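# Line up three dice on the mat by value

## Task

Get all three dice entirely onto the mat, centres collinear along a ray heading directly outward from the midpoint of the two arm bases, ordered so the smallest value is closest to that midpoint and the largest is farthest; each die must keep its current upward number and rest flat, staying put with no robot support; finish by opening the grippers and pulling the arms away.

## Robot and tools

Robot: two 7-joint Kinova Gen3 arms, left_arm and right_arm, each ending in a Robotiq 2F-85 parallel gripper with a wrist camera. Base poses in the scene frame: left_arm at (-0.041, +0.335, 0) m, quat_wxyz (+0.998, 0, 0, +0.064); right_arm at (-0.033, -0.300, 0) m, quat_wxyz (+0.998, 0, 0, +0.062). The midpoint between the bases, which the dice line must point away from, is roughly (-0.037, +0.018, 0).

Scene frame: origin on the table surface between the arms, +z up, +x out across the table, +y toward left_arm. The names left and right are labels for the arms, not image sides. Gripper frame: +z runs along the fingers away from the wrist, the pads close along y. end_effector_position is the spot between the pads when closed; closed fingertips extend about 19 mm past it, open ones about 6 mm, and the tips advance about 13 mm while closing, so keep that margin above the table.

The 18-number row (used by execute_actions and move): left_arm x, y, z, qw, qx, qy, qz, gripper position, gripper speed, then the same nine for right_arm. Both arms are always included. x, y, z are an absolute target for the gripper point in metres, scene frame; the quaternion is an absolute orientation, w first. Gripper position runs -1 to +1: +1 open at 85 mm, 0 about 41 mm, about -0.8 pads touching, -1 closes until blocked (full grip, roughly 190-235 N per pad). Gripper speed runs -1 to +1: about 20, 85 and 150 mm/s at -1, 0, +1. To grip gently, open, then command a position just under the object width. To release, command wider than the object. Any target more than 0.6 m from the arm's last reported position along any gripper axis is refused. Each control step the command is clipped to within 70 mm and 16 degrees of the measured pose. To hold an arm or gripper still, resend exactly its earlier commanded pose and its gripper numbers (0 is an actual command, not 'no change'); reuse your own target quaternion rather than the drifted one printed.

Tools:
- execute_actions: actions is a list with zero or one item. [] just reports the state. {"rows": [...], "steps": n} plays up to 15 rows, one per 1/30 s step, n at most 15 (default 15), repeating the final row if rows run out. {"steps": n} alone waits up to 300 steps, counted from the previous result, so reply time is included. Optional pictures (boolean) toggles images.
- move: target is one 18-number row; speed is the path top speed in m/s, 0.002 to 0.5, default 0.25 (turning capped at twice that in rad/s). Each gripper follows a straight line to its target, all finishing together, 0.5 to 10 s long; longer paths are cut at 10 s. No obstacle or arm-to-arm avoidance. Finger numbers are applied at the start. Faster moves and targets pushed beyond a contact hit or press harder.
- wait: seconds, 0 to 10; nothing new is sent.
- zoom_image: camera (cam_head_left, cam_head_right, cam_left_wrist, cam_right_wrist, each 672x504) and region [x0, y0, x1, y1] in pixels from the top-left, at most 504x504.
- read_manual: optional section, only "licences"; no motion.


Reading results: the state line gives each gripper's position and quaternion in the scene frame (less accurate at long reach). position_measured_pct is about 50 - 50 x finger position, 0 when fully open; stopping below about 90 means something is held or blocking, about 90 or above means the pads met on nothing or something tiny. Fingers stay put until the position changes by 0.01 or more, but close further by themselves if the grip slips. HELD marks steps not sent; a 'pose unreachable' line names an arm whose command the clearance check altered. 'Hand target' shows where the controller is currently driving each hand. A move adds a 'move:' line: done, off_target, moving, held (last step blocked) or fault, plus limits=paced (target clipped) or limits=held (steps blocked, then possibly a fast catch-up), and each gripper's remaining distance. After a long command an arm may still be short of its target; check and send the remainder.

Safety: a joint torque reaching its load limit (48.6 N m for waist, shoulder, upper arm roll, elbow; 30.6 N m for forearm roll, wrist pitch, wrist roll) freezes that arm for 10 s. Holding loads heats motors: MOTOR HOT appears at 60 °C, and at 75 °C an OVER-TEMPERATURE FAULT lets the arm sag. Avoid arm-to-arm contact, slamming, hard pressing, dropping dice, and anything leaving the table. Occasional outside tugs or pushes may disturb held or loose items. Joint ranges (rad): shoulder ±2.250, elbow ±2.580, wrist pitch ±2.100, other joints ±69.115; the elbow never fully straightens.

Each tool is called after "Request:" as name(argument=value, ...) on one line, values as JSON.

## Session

Request:
execute_actions(actions=[])

Scene clock: 0.00 s of 4800.00 s.
left_arm: end_effector_position=(+0.6588, -0.0765, +0.1948) position_measured_pct=0.0 end_effector_quat_wxyz=(+0.570, +0.662, +0.390, -0.291) | right_arm: end_effector_position=(+0.2953, -0.0974, +0.2122) position_measured_pct=0.0 end_effector_quat_wxyz=(+0.101, -0.436, +0.891, +0.076)
Joint positions: left_arm=[-0.045  1.587  1.4    0.734 -0.016  0.945 -0.592] | right_arm=[-0.265  0.166 -0.13   2.039 -0.177  0.734  2.085]
Joint velocities: left_arm=[-0.002 -0.    -0.001 -0.     0.     0.001  0.   ] | right_arm=[-0.     0.001  0.     0.     0.001 -0.     0.   ]
Hand target (left_arm): +0.659, -0.077, +0.195; +0.570, +0.662, +0.390, -0.291
Hand target (right_arm): +0.295, -0.097, +0.212; +0.101, -0.436, +0.891, +0.076

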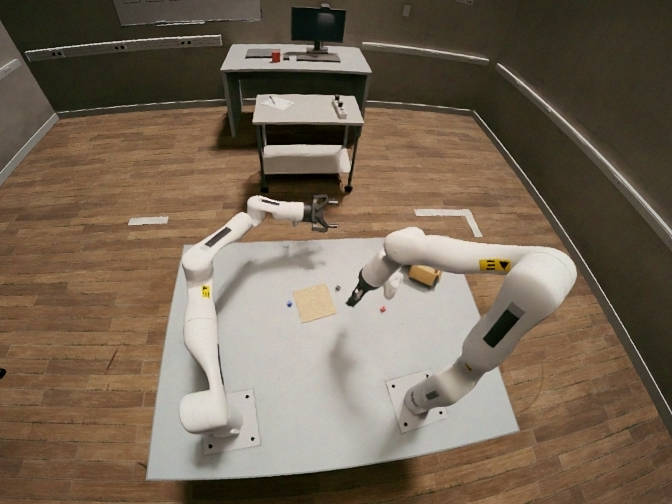

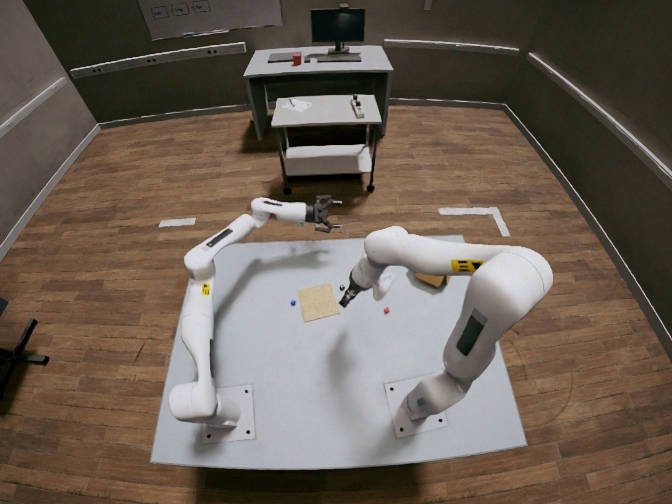

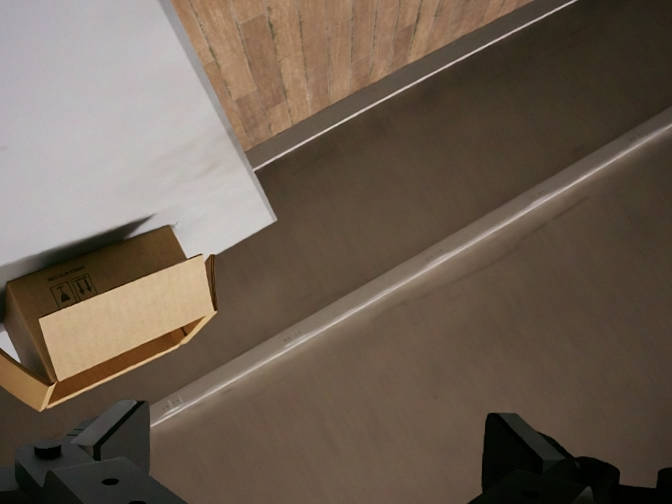

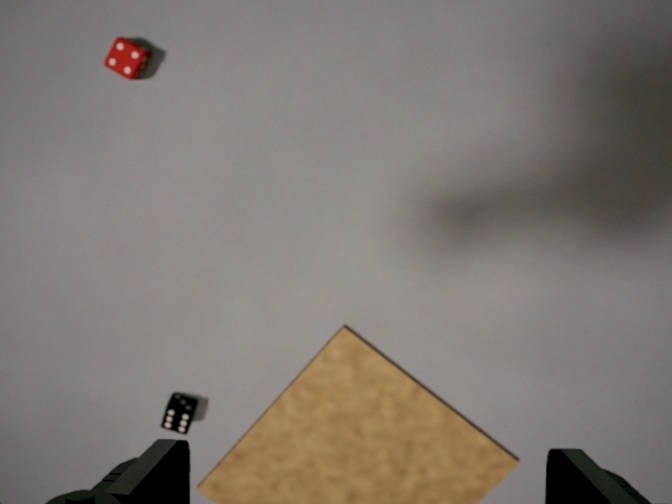

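Request:
move(target=[0.6588,-0.0765,0.1948,0.57,0.662,0.39,-0.291,1,0,0.15,-0.55,0.25,0.066,0.95,0.296,-0.069,1,0])

Request:
move(target=[0.32,-0.04,0.40,0,1,0,0,1,0,0.15,-0.55,0.25,0.066,0.95,0.296,-0.069,1,0])

Scene clock: 13.40 s of 4800.00 s.
left_arm: end_effector_position=(+0.6588, -0.0765, +0.1948) position_measured_pct=0.0 end_effector_quat_wxyz=(+0.570, +0.662, +0.390, -0.291) | right_arm: end_effector_position=(+0.1481, -0.5481, +0.2503) position_measured_pct=0.0 end_effector_quat_wxyz=(+0.064, +0.950, +0.297, -0.068)
Joint positions: left_arm=[-0.046  1.587  1.399  0.736 -0.016  0.943 -0.592] | right_arm=[0.596 0.02  0.201 2.047 0.209 1.055 5.889]
Joint velocities: left_arm=[-0.     0.001 -0.    -0.     0.001  0.001  0.001] | right_arm=[ 0.    -0.001  0.007 -0.001 -0.001  0.     0.001]
Hand target (left_arm): +0.659, -0.077, +0.195; +0.570, +0.662, +0.390, -0.291
Hand target (right_arm): +0.148, -0.548, +0.250; +0.064, +0.950, +0.297, -0.068
Off the commanded pose (left_arm): 0.000 m, 0 deg.
Off the commanded pose (right_arm): 0.003 m, 0 deg.
After step 90, 4.37 s passed at rest.
move: done

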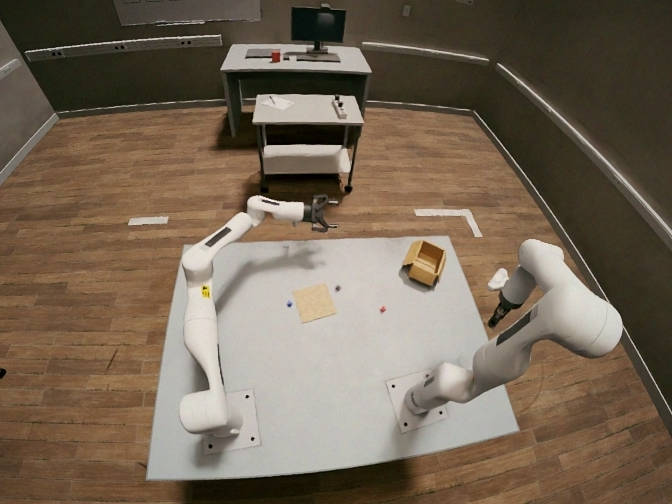

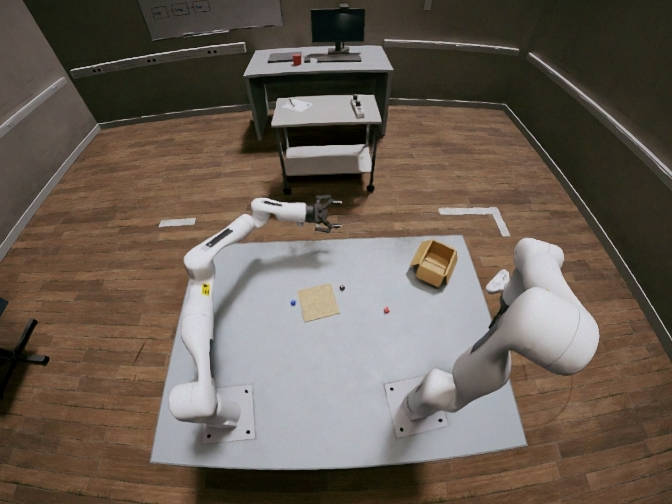

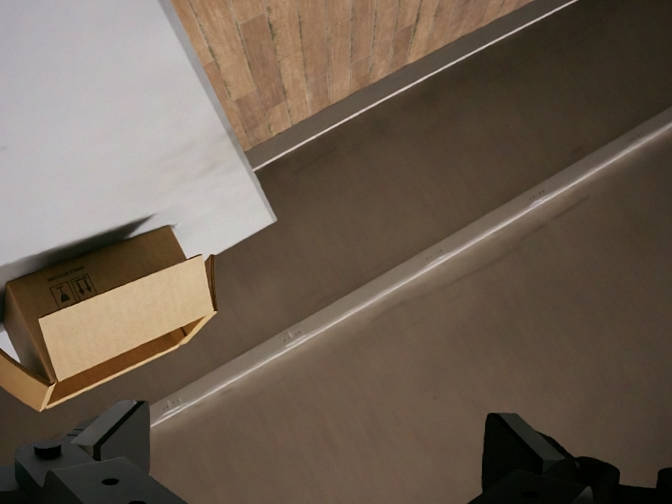

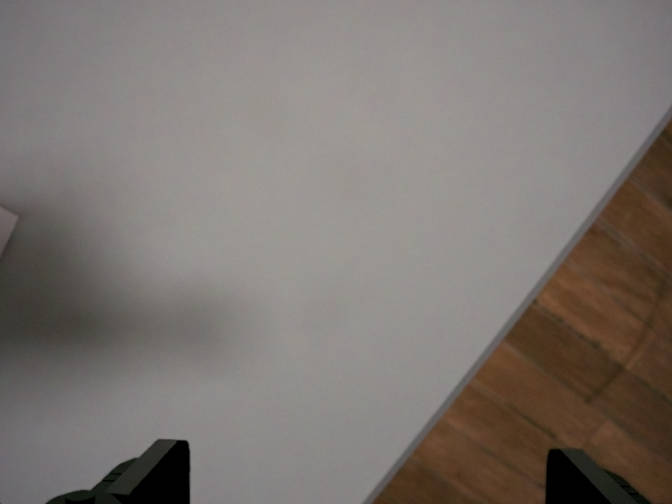

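Scene clock: 17.13 s of 4800.00 s.
left_arm: end_effector_position=(+0.3206, -0.0388, +0.3985) position_measured_pct=0.0 end_effector_quat_wxyz=(-0.002, +1.000, +0.001, -0.002) | right_arm: end_effector_position=(+0.1500, -0.5500, +0.2500) position_measured_pct=0.0 end_effector_quat_wxyz=(+0.066, +0.950, +0.296, -0.069)
Joint positions: left_arm=[ 0.478  0.672  1.071  0.862 -0.605  1.863 -0.45 ] | right_arm=[0.595 0.025 0.2   2.044 0.212 1.051 5.884]
Joint velocities: left_arm=[ 0.012  0.     0.005 -0.002 -0.003  0.001  0.002] | right_arm=[-0.001 -0.     0.     0.    -0.001  0.     0.001]
Hand target (left_arm): +0.320, -0.039, +0.399; -0.002, +1.000, +0.000, -0.002
Hand target (right_arm): +0.150, -0.550, +0.250; +0.066, +0.950, +0.296, -0.069
Off the commanded pose (left_arm): 0.002 m, 0 deg.
Off the commanded pose (right_arm): 0.000 m, 0 deg.
move: done

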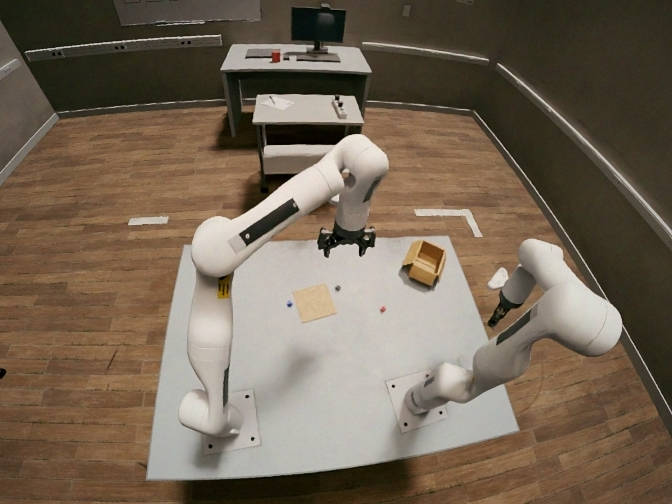

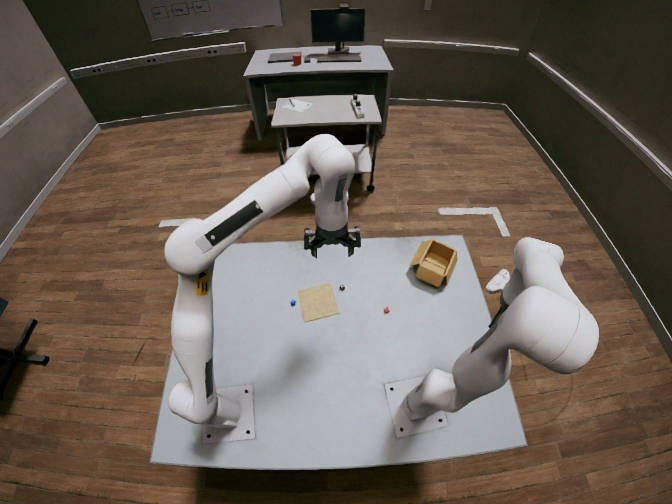

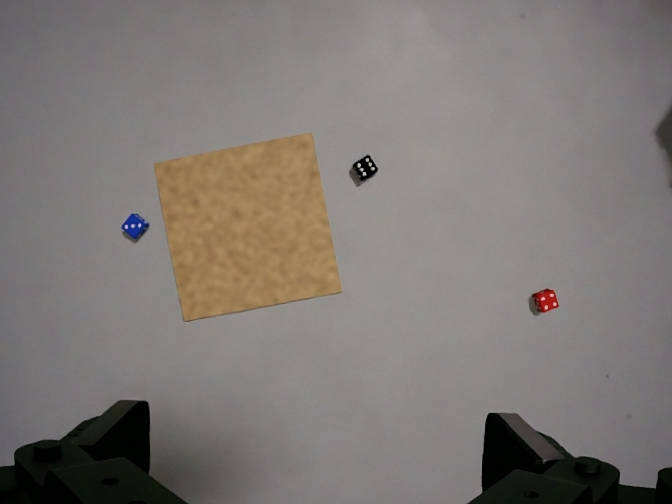

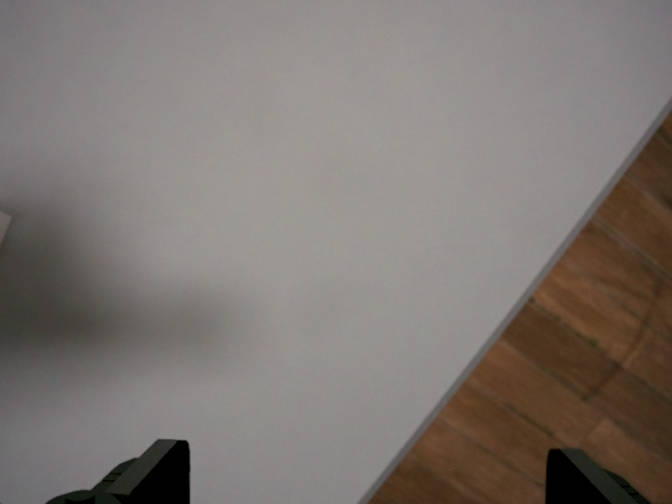

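Request:
move(target=[0.375,0.14,0.17,0,0.924,-0.383,0,1,0,0.15,-0.55,0.25,0.066,0.95,0.296,-0.069,1,0])

Scene clock: 24.73 s of 4800.00 s.
left_arm: end_effector_position=(+0.3741, +0.1399, +0.1701) position_measured_pct=0.0 end_effector_quat_wxyz=(-0.000, +0.924, -0.383, -0.000) | right_arm: end_effector_position=(+0.1500, -0.5500, +0.2500) position_measured_pct=0.0 end_effector_quat_wxyz=(+0.066, +0.950, +0.296, -0.069)
Joint positions: left_arm=[-0.182  0.824  1.255  1.698 -0.825  1.254 -1.216] | right_arm=[0.595 0.025 0.2   2.044 0.212 1.052 5.884]
Joint velocities: left_arm=[-0.007  0.004 -0.004  0.002  0.003 -0.004 -0.002] | right_arm=[ 0.     0.001 -0.     0.    -0.002 -0.    -0.001]
Hand target (left_arm): +0.374, +0.140, +0.170; +0.000, +0.924, -0.382, -0.001
Hand target (right_arm): +0.150, -0.550, +0.250; +0.066, +0.950, +0.296, -0.069
Off the commanded pose (left_arm): 0.001 m, 0 deg.
Off the commanded pose (right_arm): 0.000 m, 0 deg.
After step 90, 2.67 s passed at rest.
move: done

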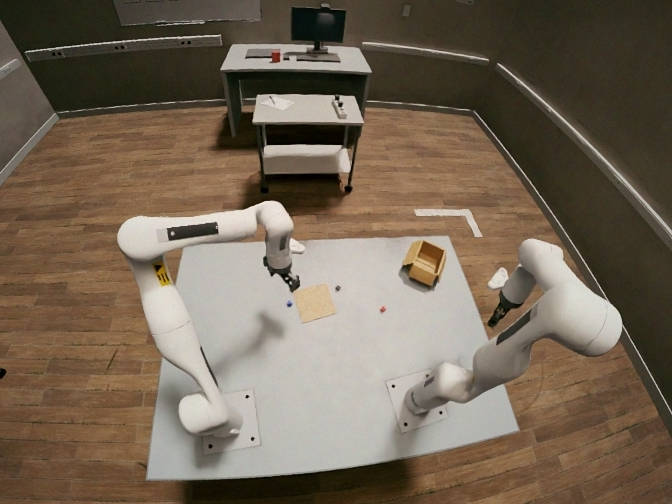

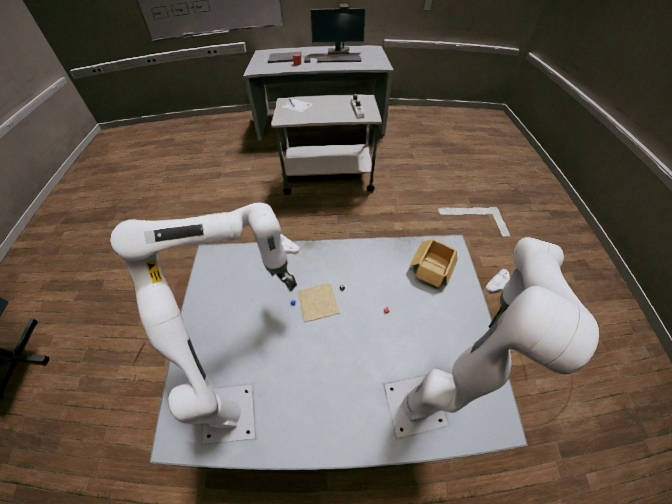

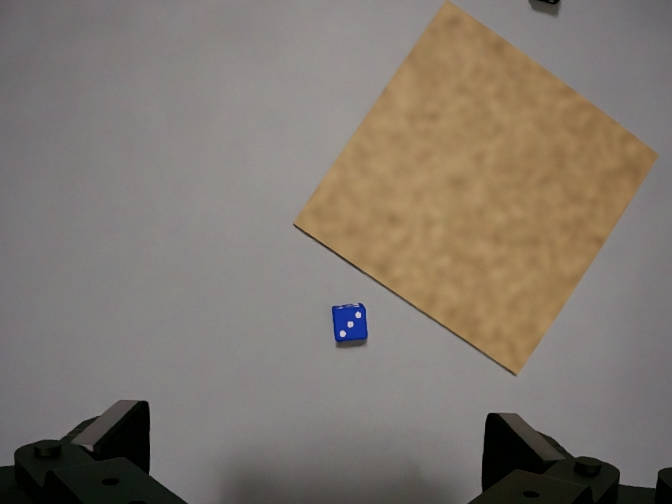

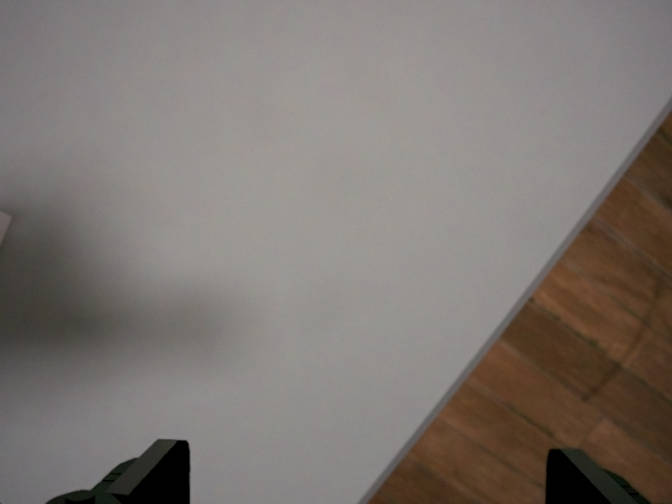

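Request:
move(target=[0.381,0.111,0.022,0,0.924,-0.383,0,1,0,0.15,-0.55,0.25,0.066,0.95,0.296,-0.069,1,0], speed=0.15)

Scene clock: 29.67 s of 4800.00 s.
left_arm: end_effector_position=(+0.3815, +0.1115, +0.0225) position_measured_pct=0.0 end_effector_quat_wxyz=(-0.000, +0.924, -0.382, +0.000) | right_arm: end_effector_position=(+0.1500, -0.5500, +0.2500) position_measured_pct=0.0 end_effector_quat_wxyz=(+0.066, +0.950, +0.296, -0.069)
Joint positions: left_arm=[-0.019  1.055  1.031  1.766 -1.083  1.007 -1.026] | right_arm=[0.595 0.025 0.2   2.044 0.212 1.052 5.884]
Joint velocities: left_arm=[ 0.006  0.004 -0.002 -0.     0.    -0.001 -0.   ] | right_arm=[ 0.001 -0.001 -0.    -0.001 -0.001 -0.     0.   ]
Hand target (left_arm): +0.381, +0.111, +0.022; -0.000, +0.924, -0.383, +0.000
Hand target (right_arm): +0.150, -0.550, +0.250; +0.066, +0.950, +0.296, -0.069
Off the commanded pose (left_arm): 0.001 m, 0 deg.
Off the commanded pose (right_arm): 0.000 m, 0 deg.
After step 90, 0.60 s passed at rest.
move: done

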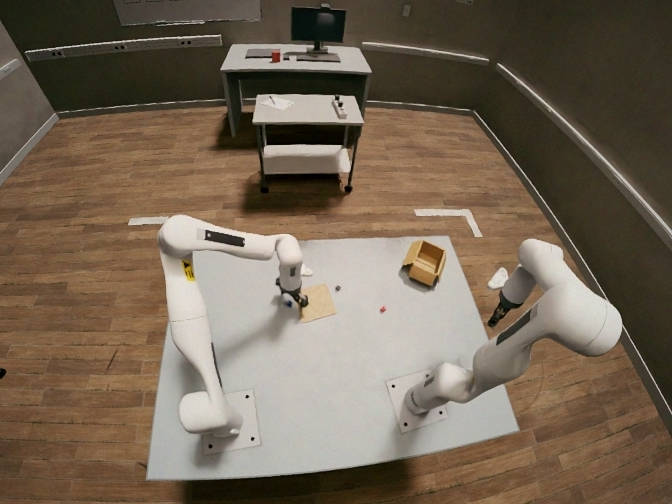

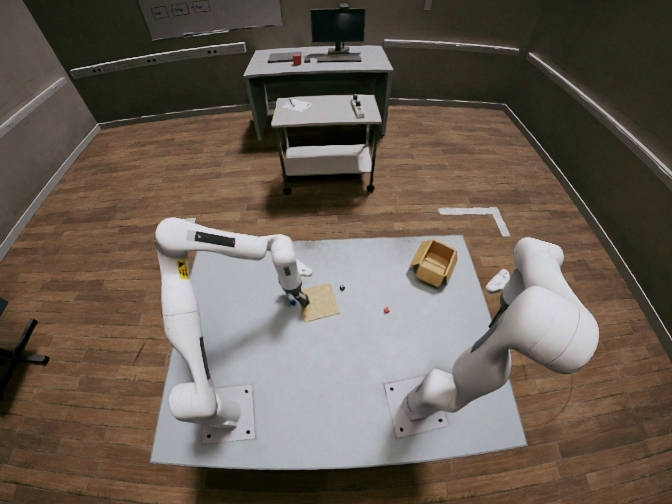

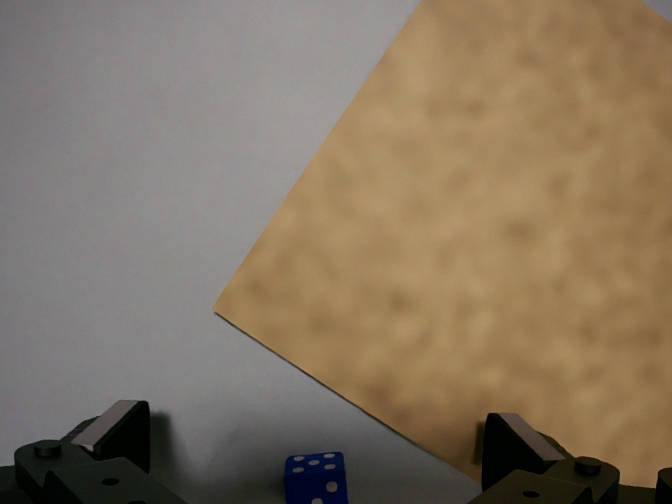

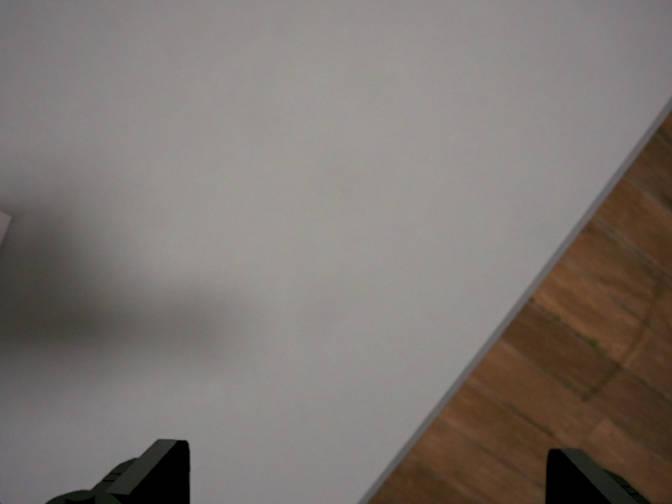

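Request:
move(target=[0.375,0.117,0.022,0,0.924,-0.383,0,1,0,0.15,-0.55,0.25,0.066,0.95,0.296,-0.069,1,0], speed=0.05)

Request:
move(target=[0.375,0.117,0.022,0,0.924,-0.383,0,-1,0,0.15,-0.55,0.25,0.066,0.95,0.296,-0.069,1,0])

Request:
move(target=[0.367,0.0197,0.10,0,1,0,0,-1,0,0.15,-0.55,0.25,0.066,0.95,0.296,-0.069,1,0])

Scene clock: 34.73 s of 4800.00 s.
left_arm: end_effector_position=(+0.3749, +0.1169, +0.0220) position_measured_pct=0.0 end_effector_quat_wxyz=(+0.000, +0.924, -0.383, -0.000) | right_arm: end_effector_position=(+0.1500, -0.5500, +0.2500) position_measured_pct=0.0 end_effector_quat_wxyz=(+0.066, +0.950, +0.296, -0.069)
Joint positions: left_arm=[-0.032  1.047  1.03   1.796 -1.089  0.994 -1.014] | right_arm=[0.595 0.025 0.2   2.044 0.212 1.052 5.884]
Joint velocities: left_arm=[-0.002 -0.     0.001  0.    -0.     0.    -0.   ] | right_arm=[ 0.001 -0.001  0.    -0.001  0.     0.     0.001]
Hand target (left_arm): +0.375, +0.117, +0.022; -0.000, +0.924, -0.383, -0.000
Hand target (right_arm): +0.150, -0.550, +0.250; +0.066, +0.950, +0.296, -0.069
Off the commanded pose (left_arm): 0.000 m, 0 deg.
Off the commanded pose (right_arm): 0.000 m, 0 deg.
After step 90, 1.37 s passed at rest.
move: done

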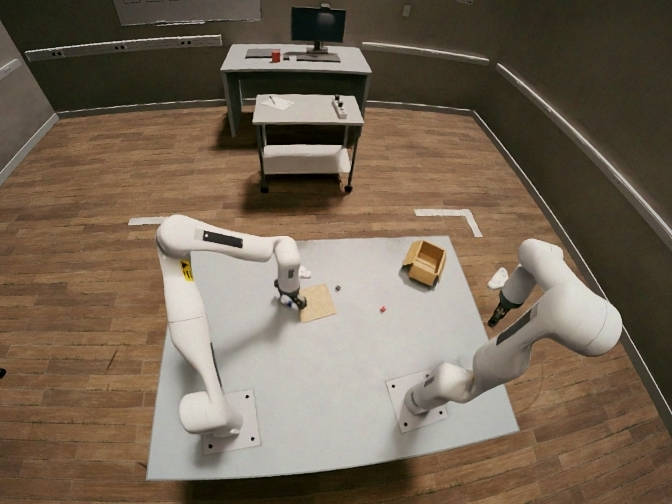

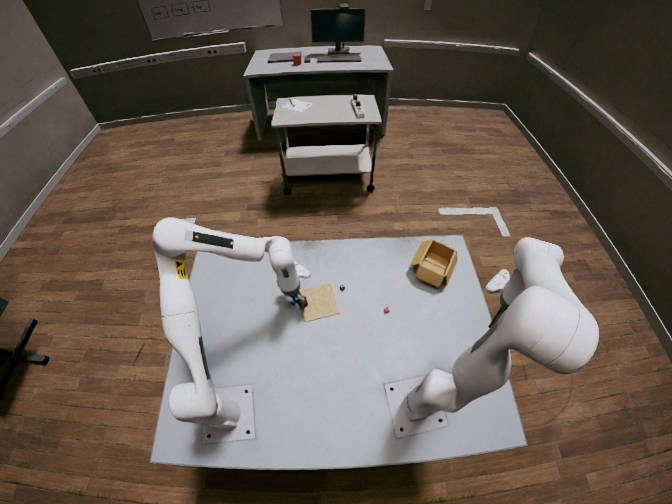

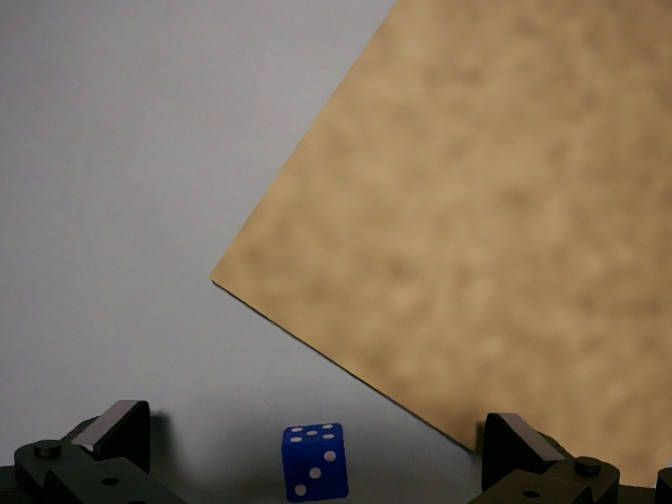

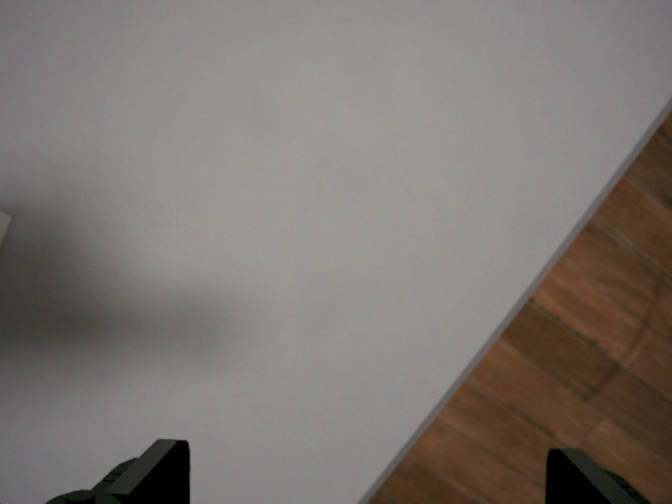

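Scene clock: 35.97 s of 4800.00 s.
left_arm: end_effector_position=(+0.3751, +0.1169, +0.0224) position_measured_pct=80.6 end_effector_quat_wxyz=(-0.000, +0.924, -0.383, +0.000) | right_arm: end_effector_position=(+0.1500, -0.5500, +0.2500) position_measured_pct=0.0 end_effector_quat_wxyz=(+0.066, +0.950, +0.296, -0.069)
Joint positions: left_arm=[-0.032  1.046  1.031  1.796 -1.088  0.994 -1.014] | right_arm=[0.595 0.025 0.2   2.044 0.212 1.052 5.884]
Joint velocities: left_arm=[-0.    -0.001 -0.001 -0.001 -0.     0.001 -0.001] | right_arm=[-0.001  0.     0.     0.     0.     0.    -0.001]
Hand target (left_arm): +0.375, +0.117, +0.022; +0.000, +0.924, -0.383, -0.000
Hand target (right_arm): +0.150, -0.550, +0.250; +0.066, +0.950, +0.296, -0.069
Off the commanded pose (left_arm): 0.000 m, 0 deg.
Off the commanded pose (right_arm): 0.000 m, 0 deg.
move: done

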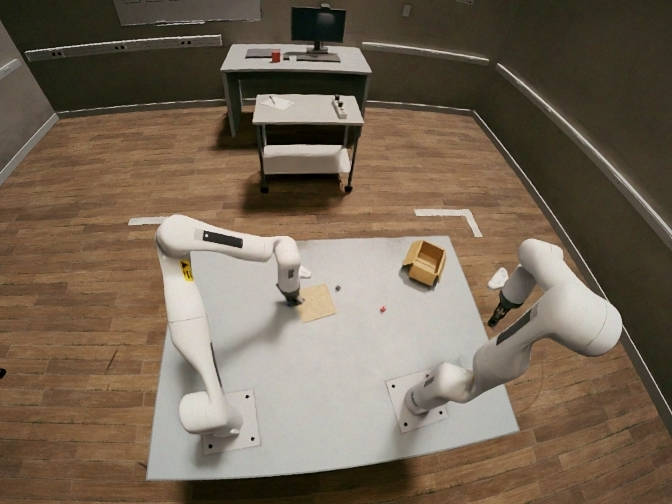

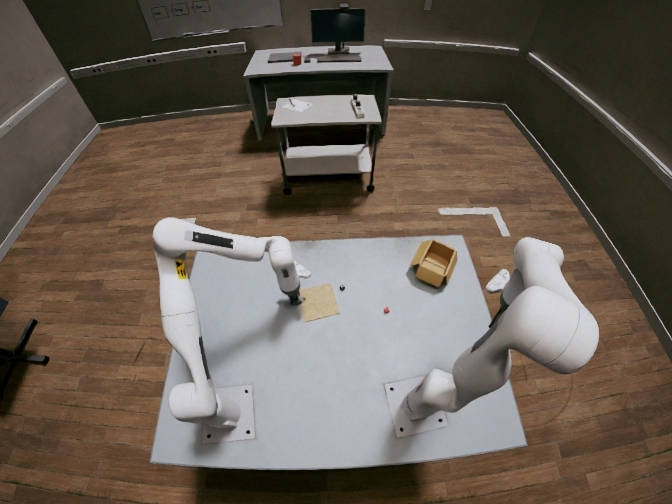

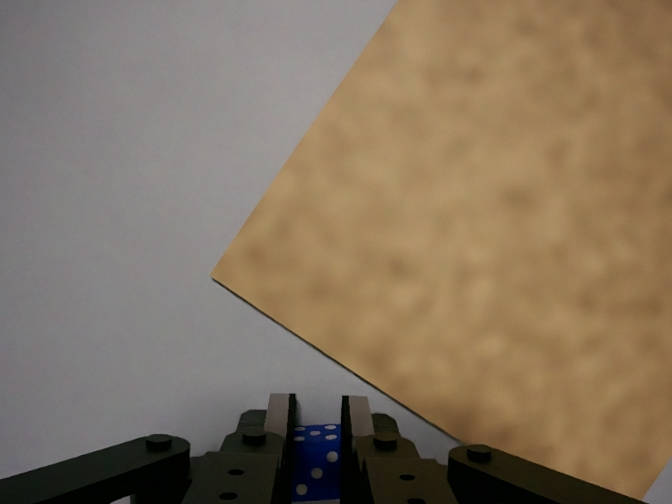

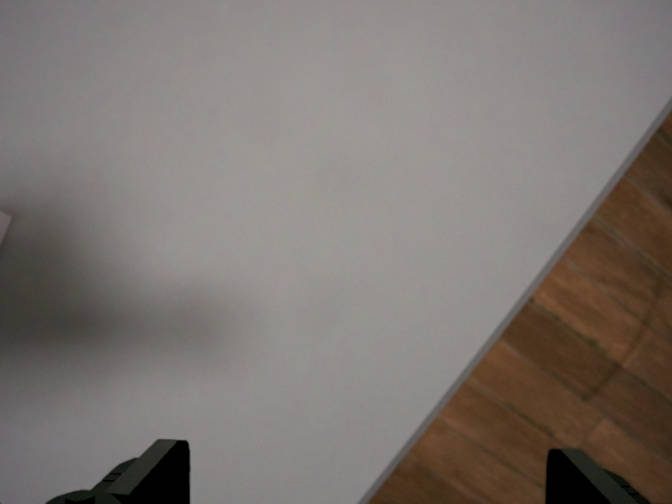

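Scene clock: 37.90 s of 4800.00 s.
left_arm: end_effector_position=(+0.3675, +0.0199, +0.0998) position_measured_pct=80.6 end_effector_quat_wxyz=(+0.000, +1.000, +0.000, -0.000) | right_arm: end_effector_position=(+0.1500, -0.5500, +0.2500) position_measured_pct=0.0 end_effector_quat_wxyz=(+0.066, +0.950, +0.296, -0.069)
Joint positions: left_arm=[ 0.218  0.905  0.96   1.57  -0.806  1.103 -0.318] | right_arm=[0.595 0.025 0.2   2.044 0.212 1.052 5.884]
Joint velocities: left_arm=[ 0.005 -0.001  0.    -0.001 -0.001 -0.001  0.001] | right_arm=[-0.001 -0.     0.    -0.    -0.     0.     0.001]
Hand target (left_arm): +0.367, +0.020, +0.100; +0.000, +1.000, +0.000, -0.000
Hand target (right_arm): +0.150, -0.550, +0.250; +0.066, +0.950, +0.296, -0.069
Off the commanded pose (left_arm): 0.001 m, 0 deg.
Off the commanded pose (right_arm): 0.000 m, 0 deg.
move: done

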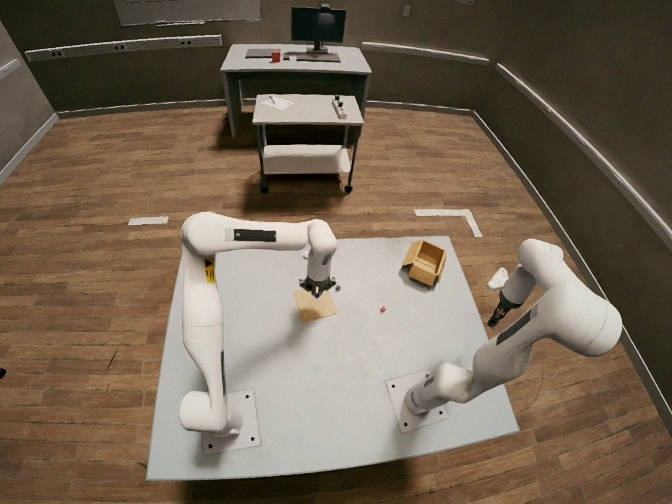

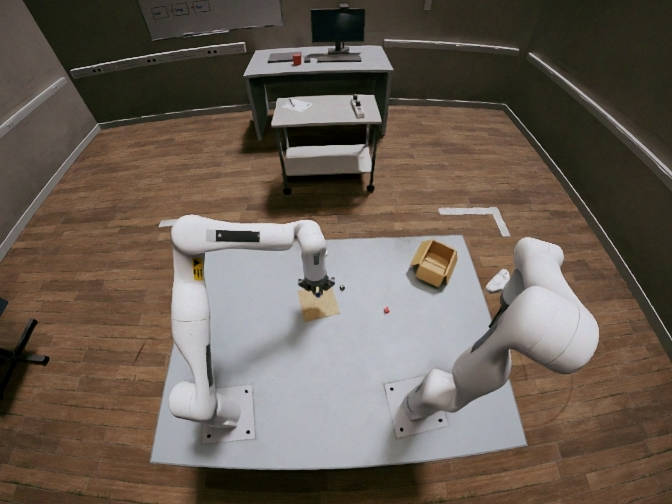

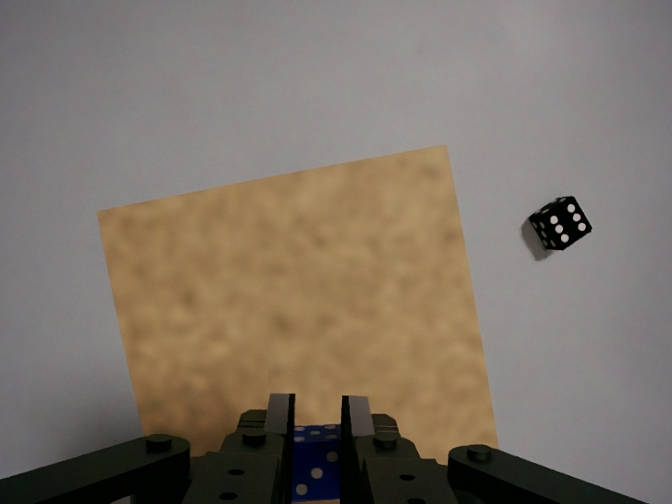

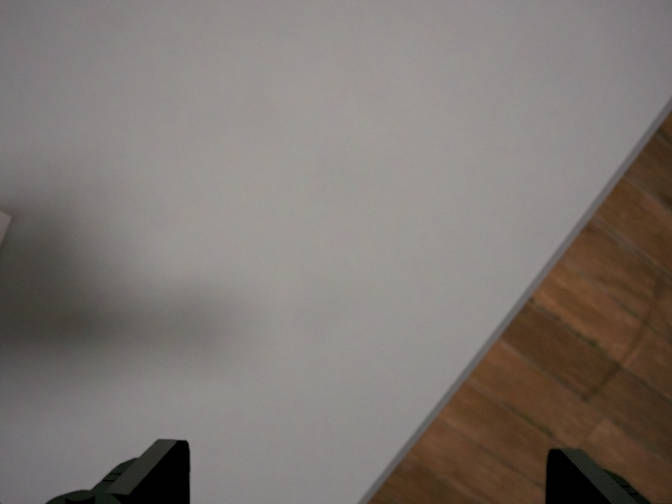

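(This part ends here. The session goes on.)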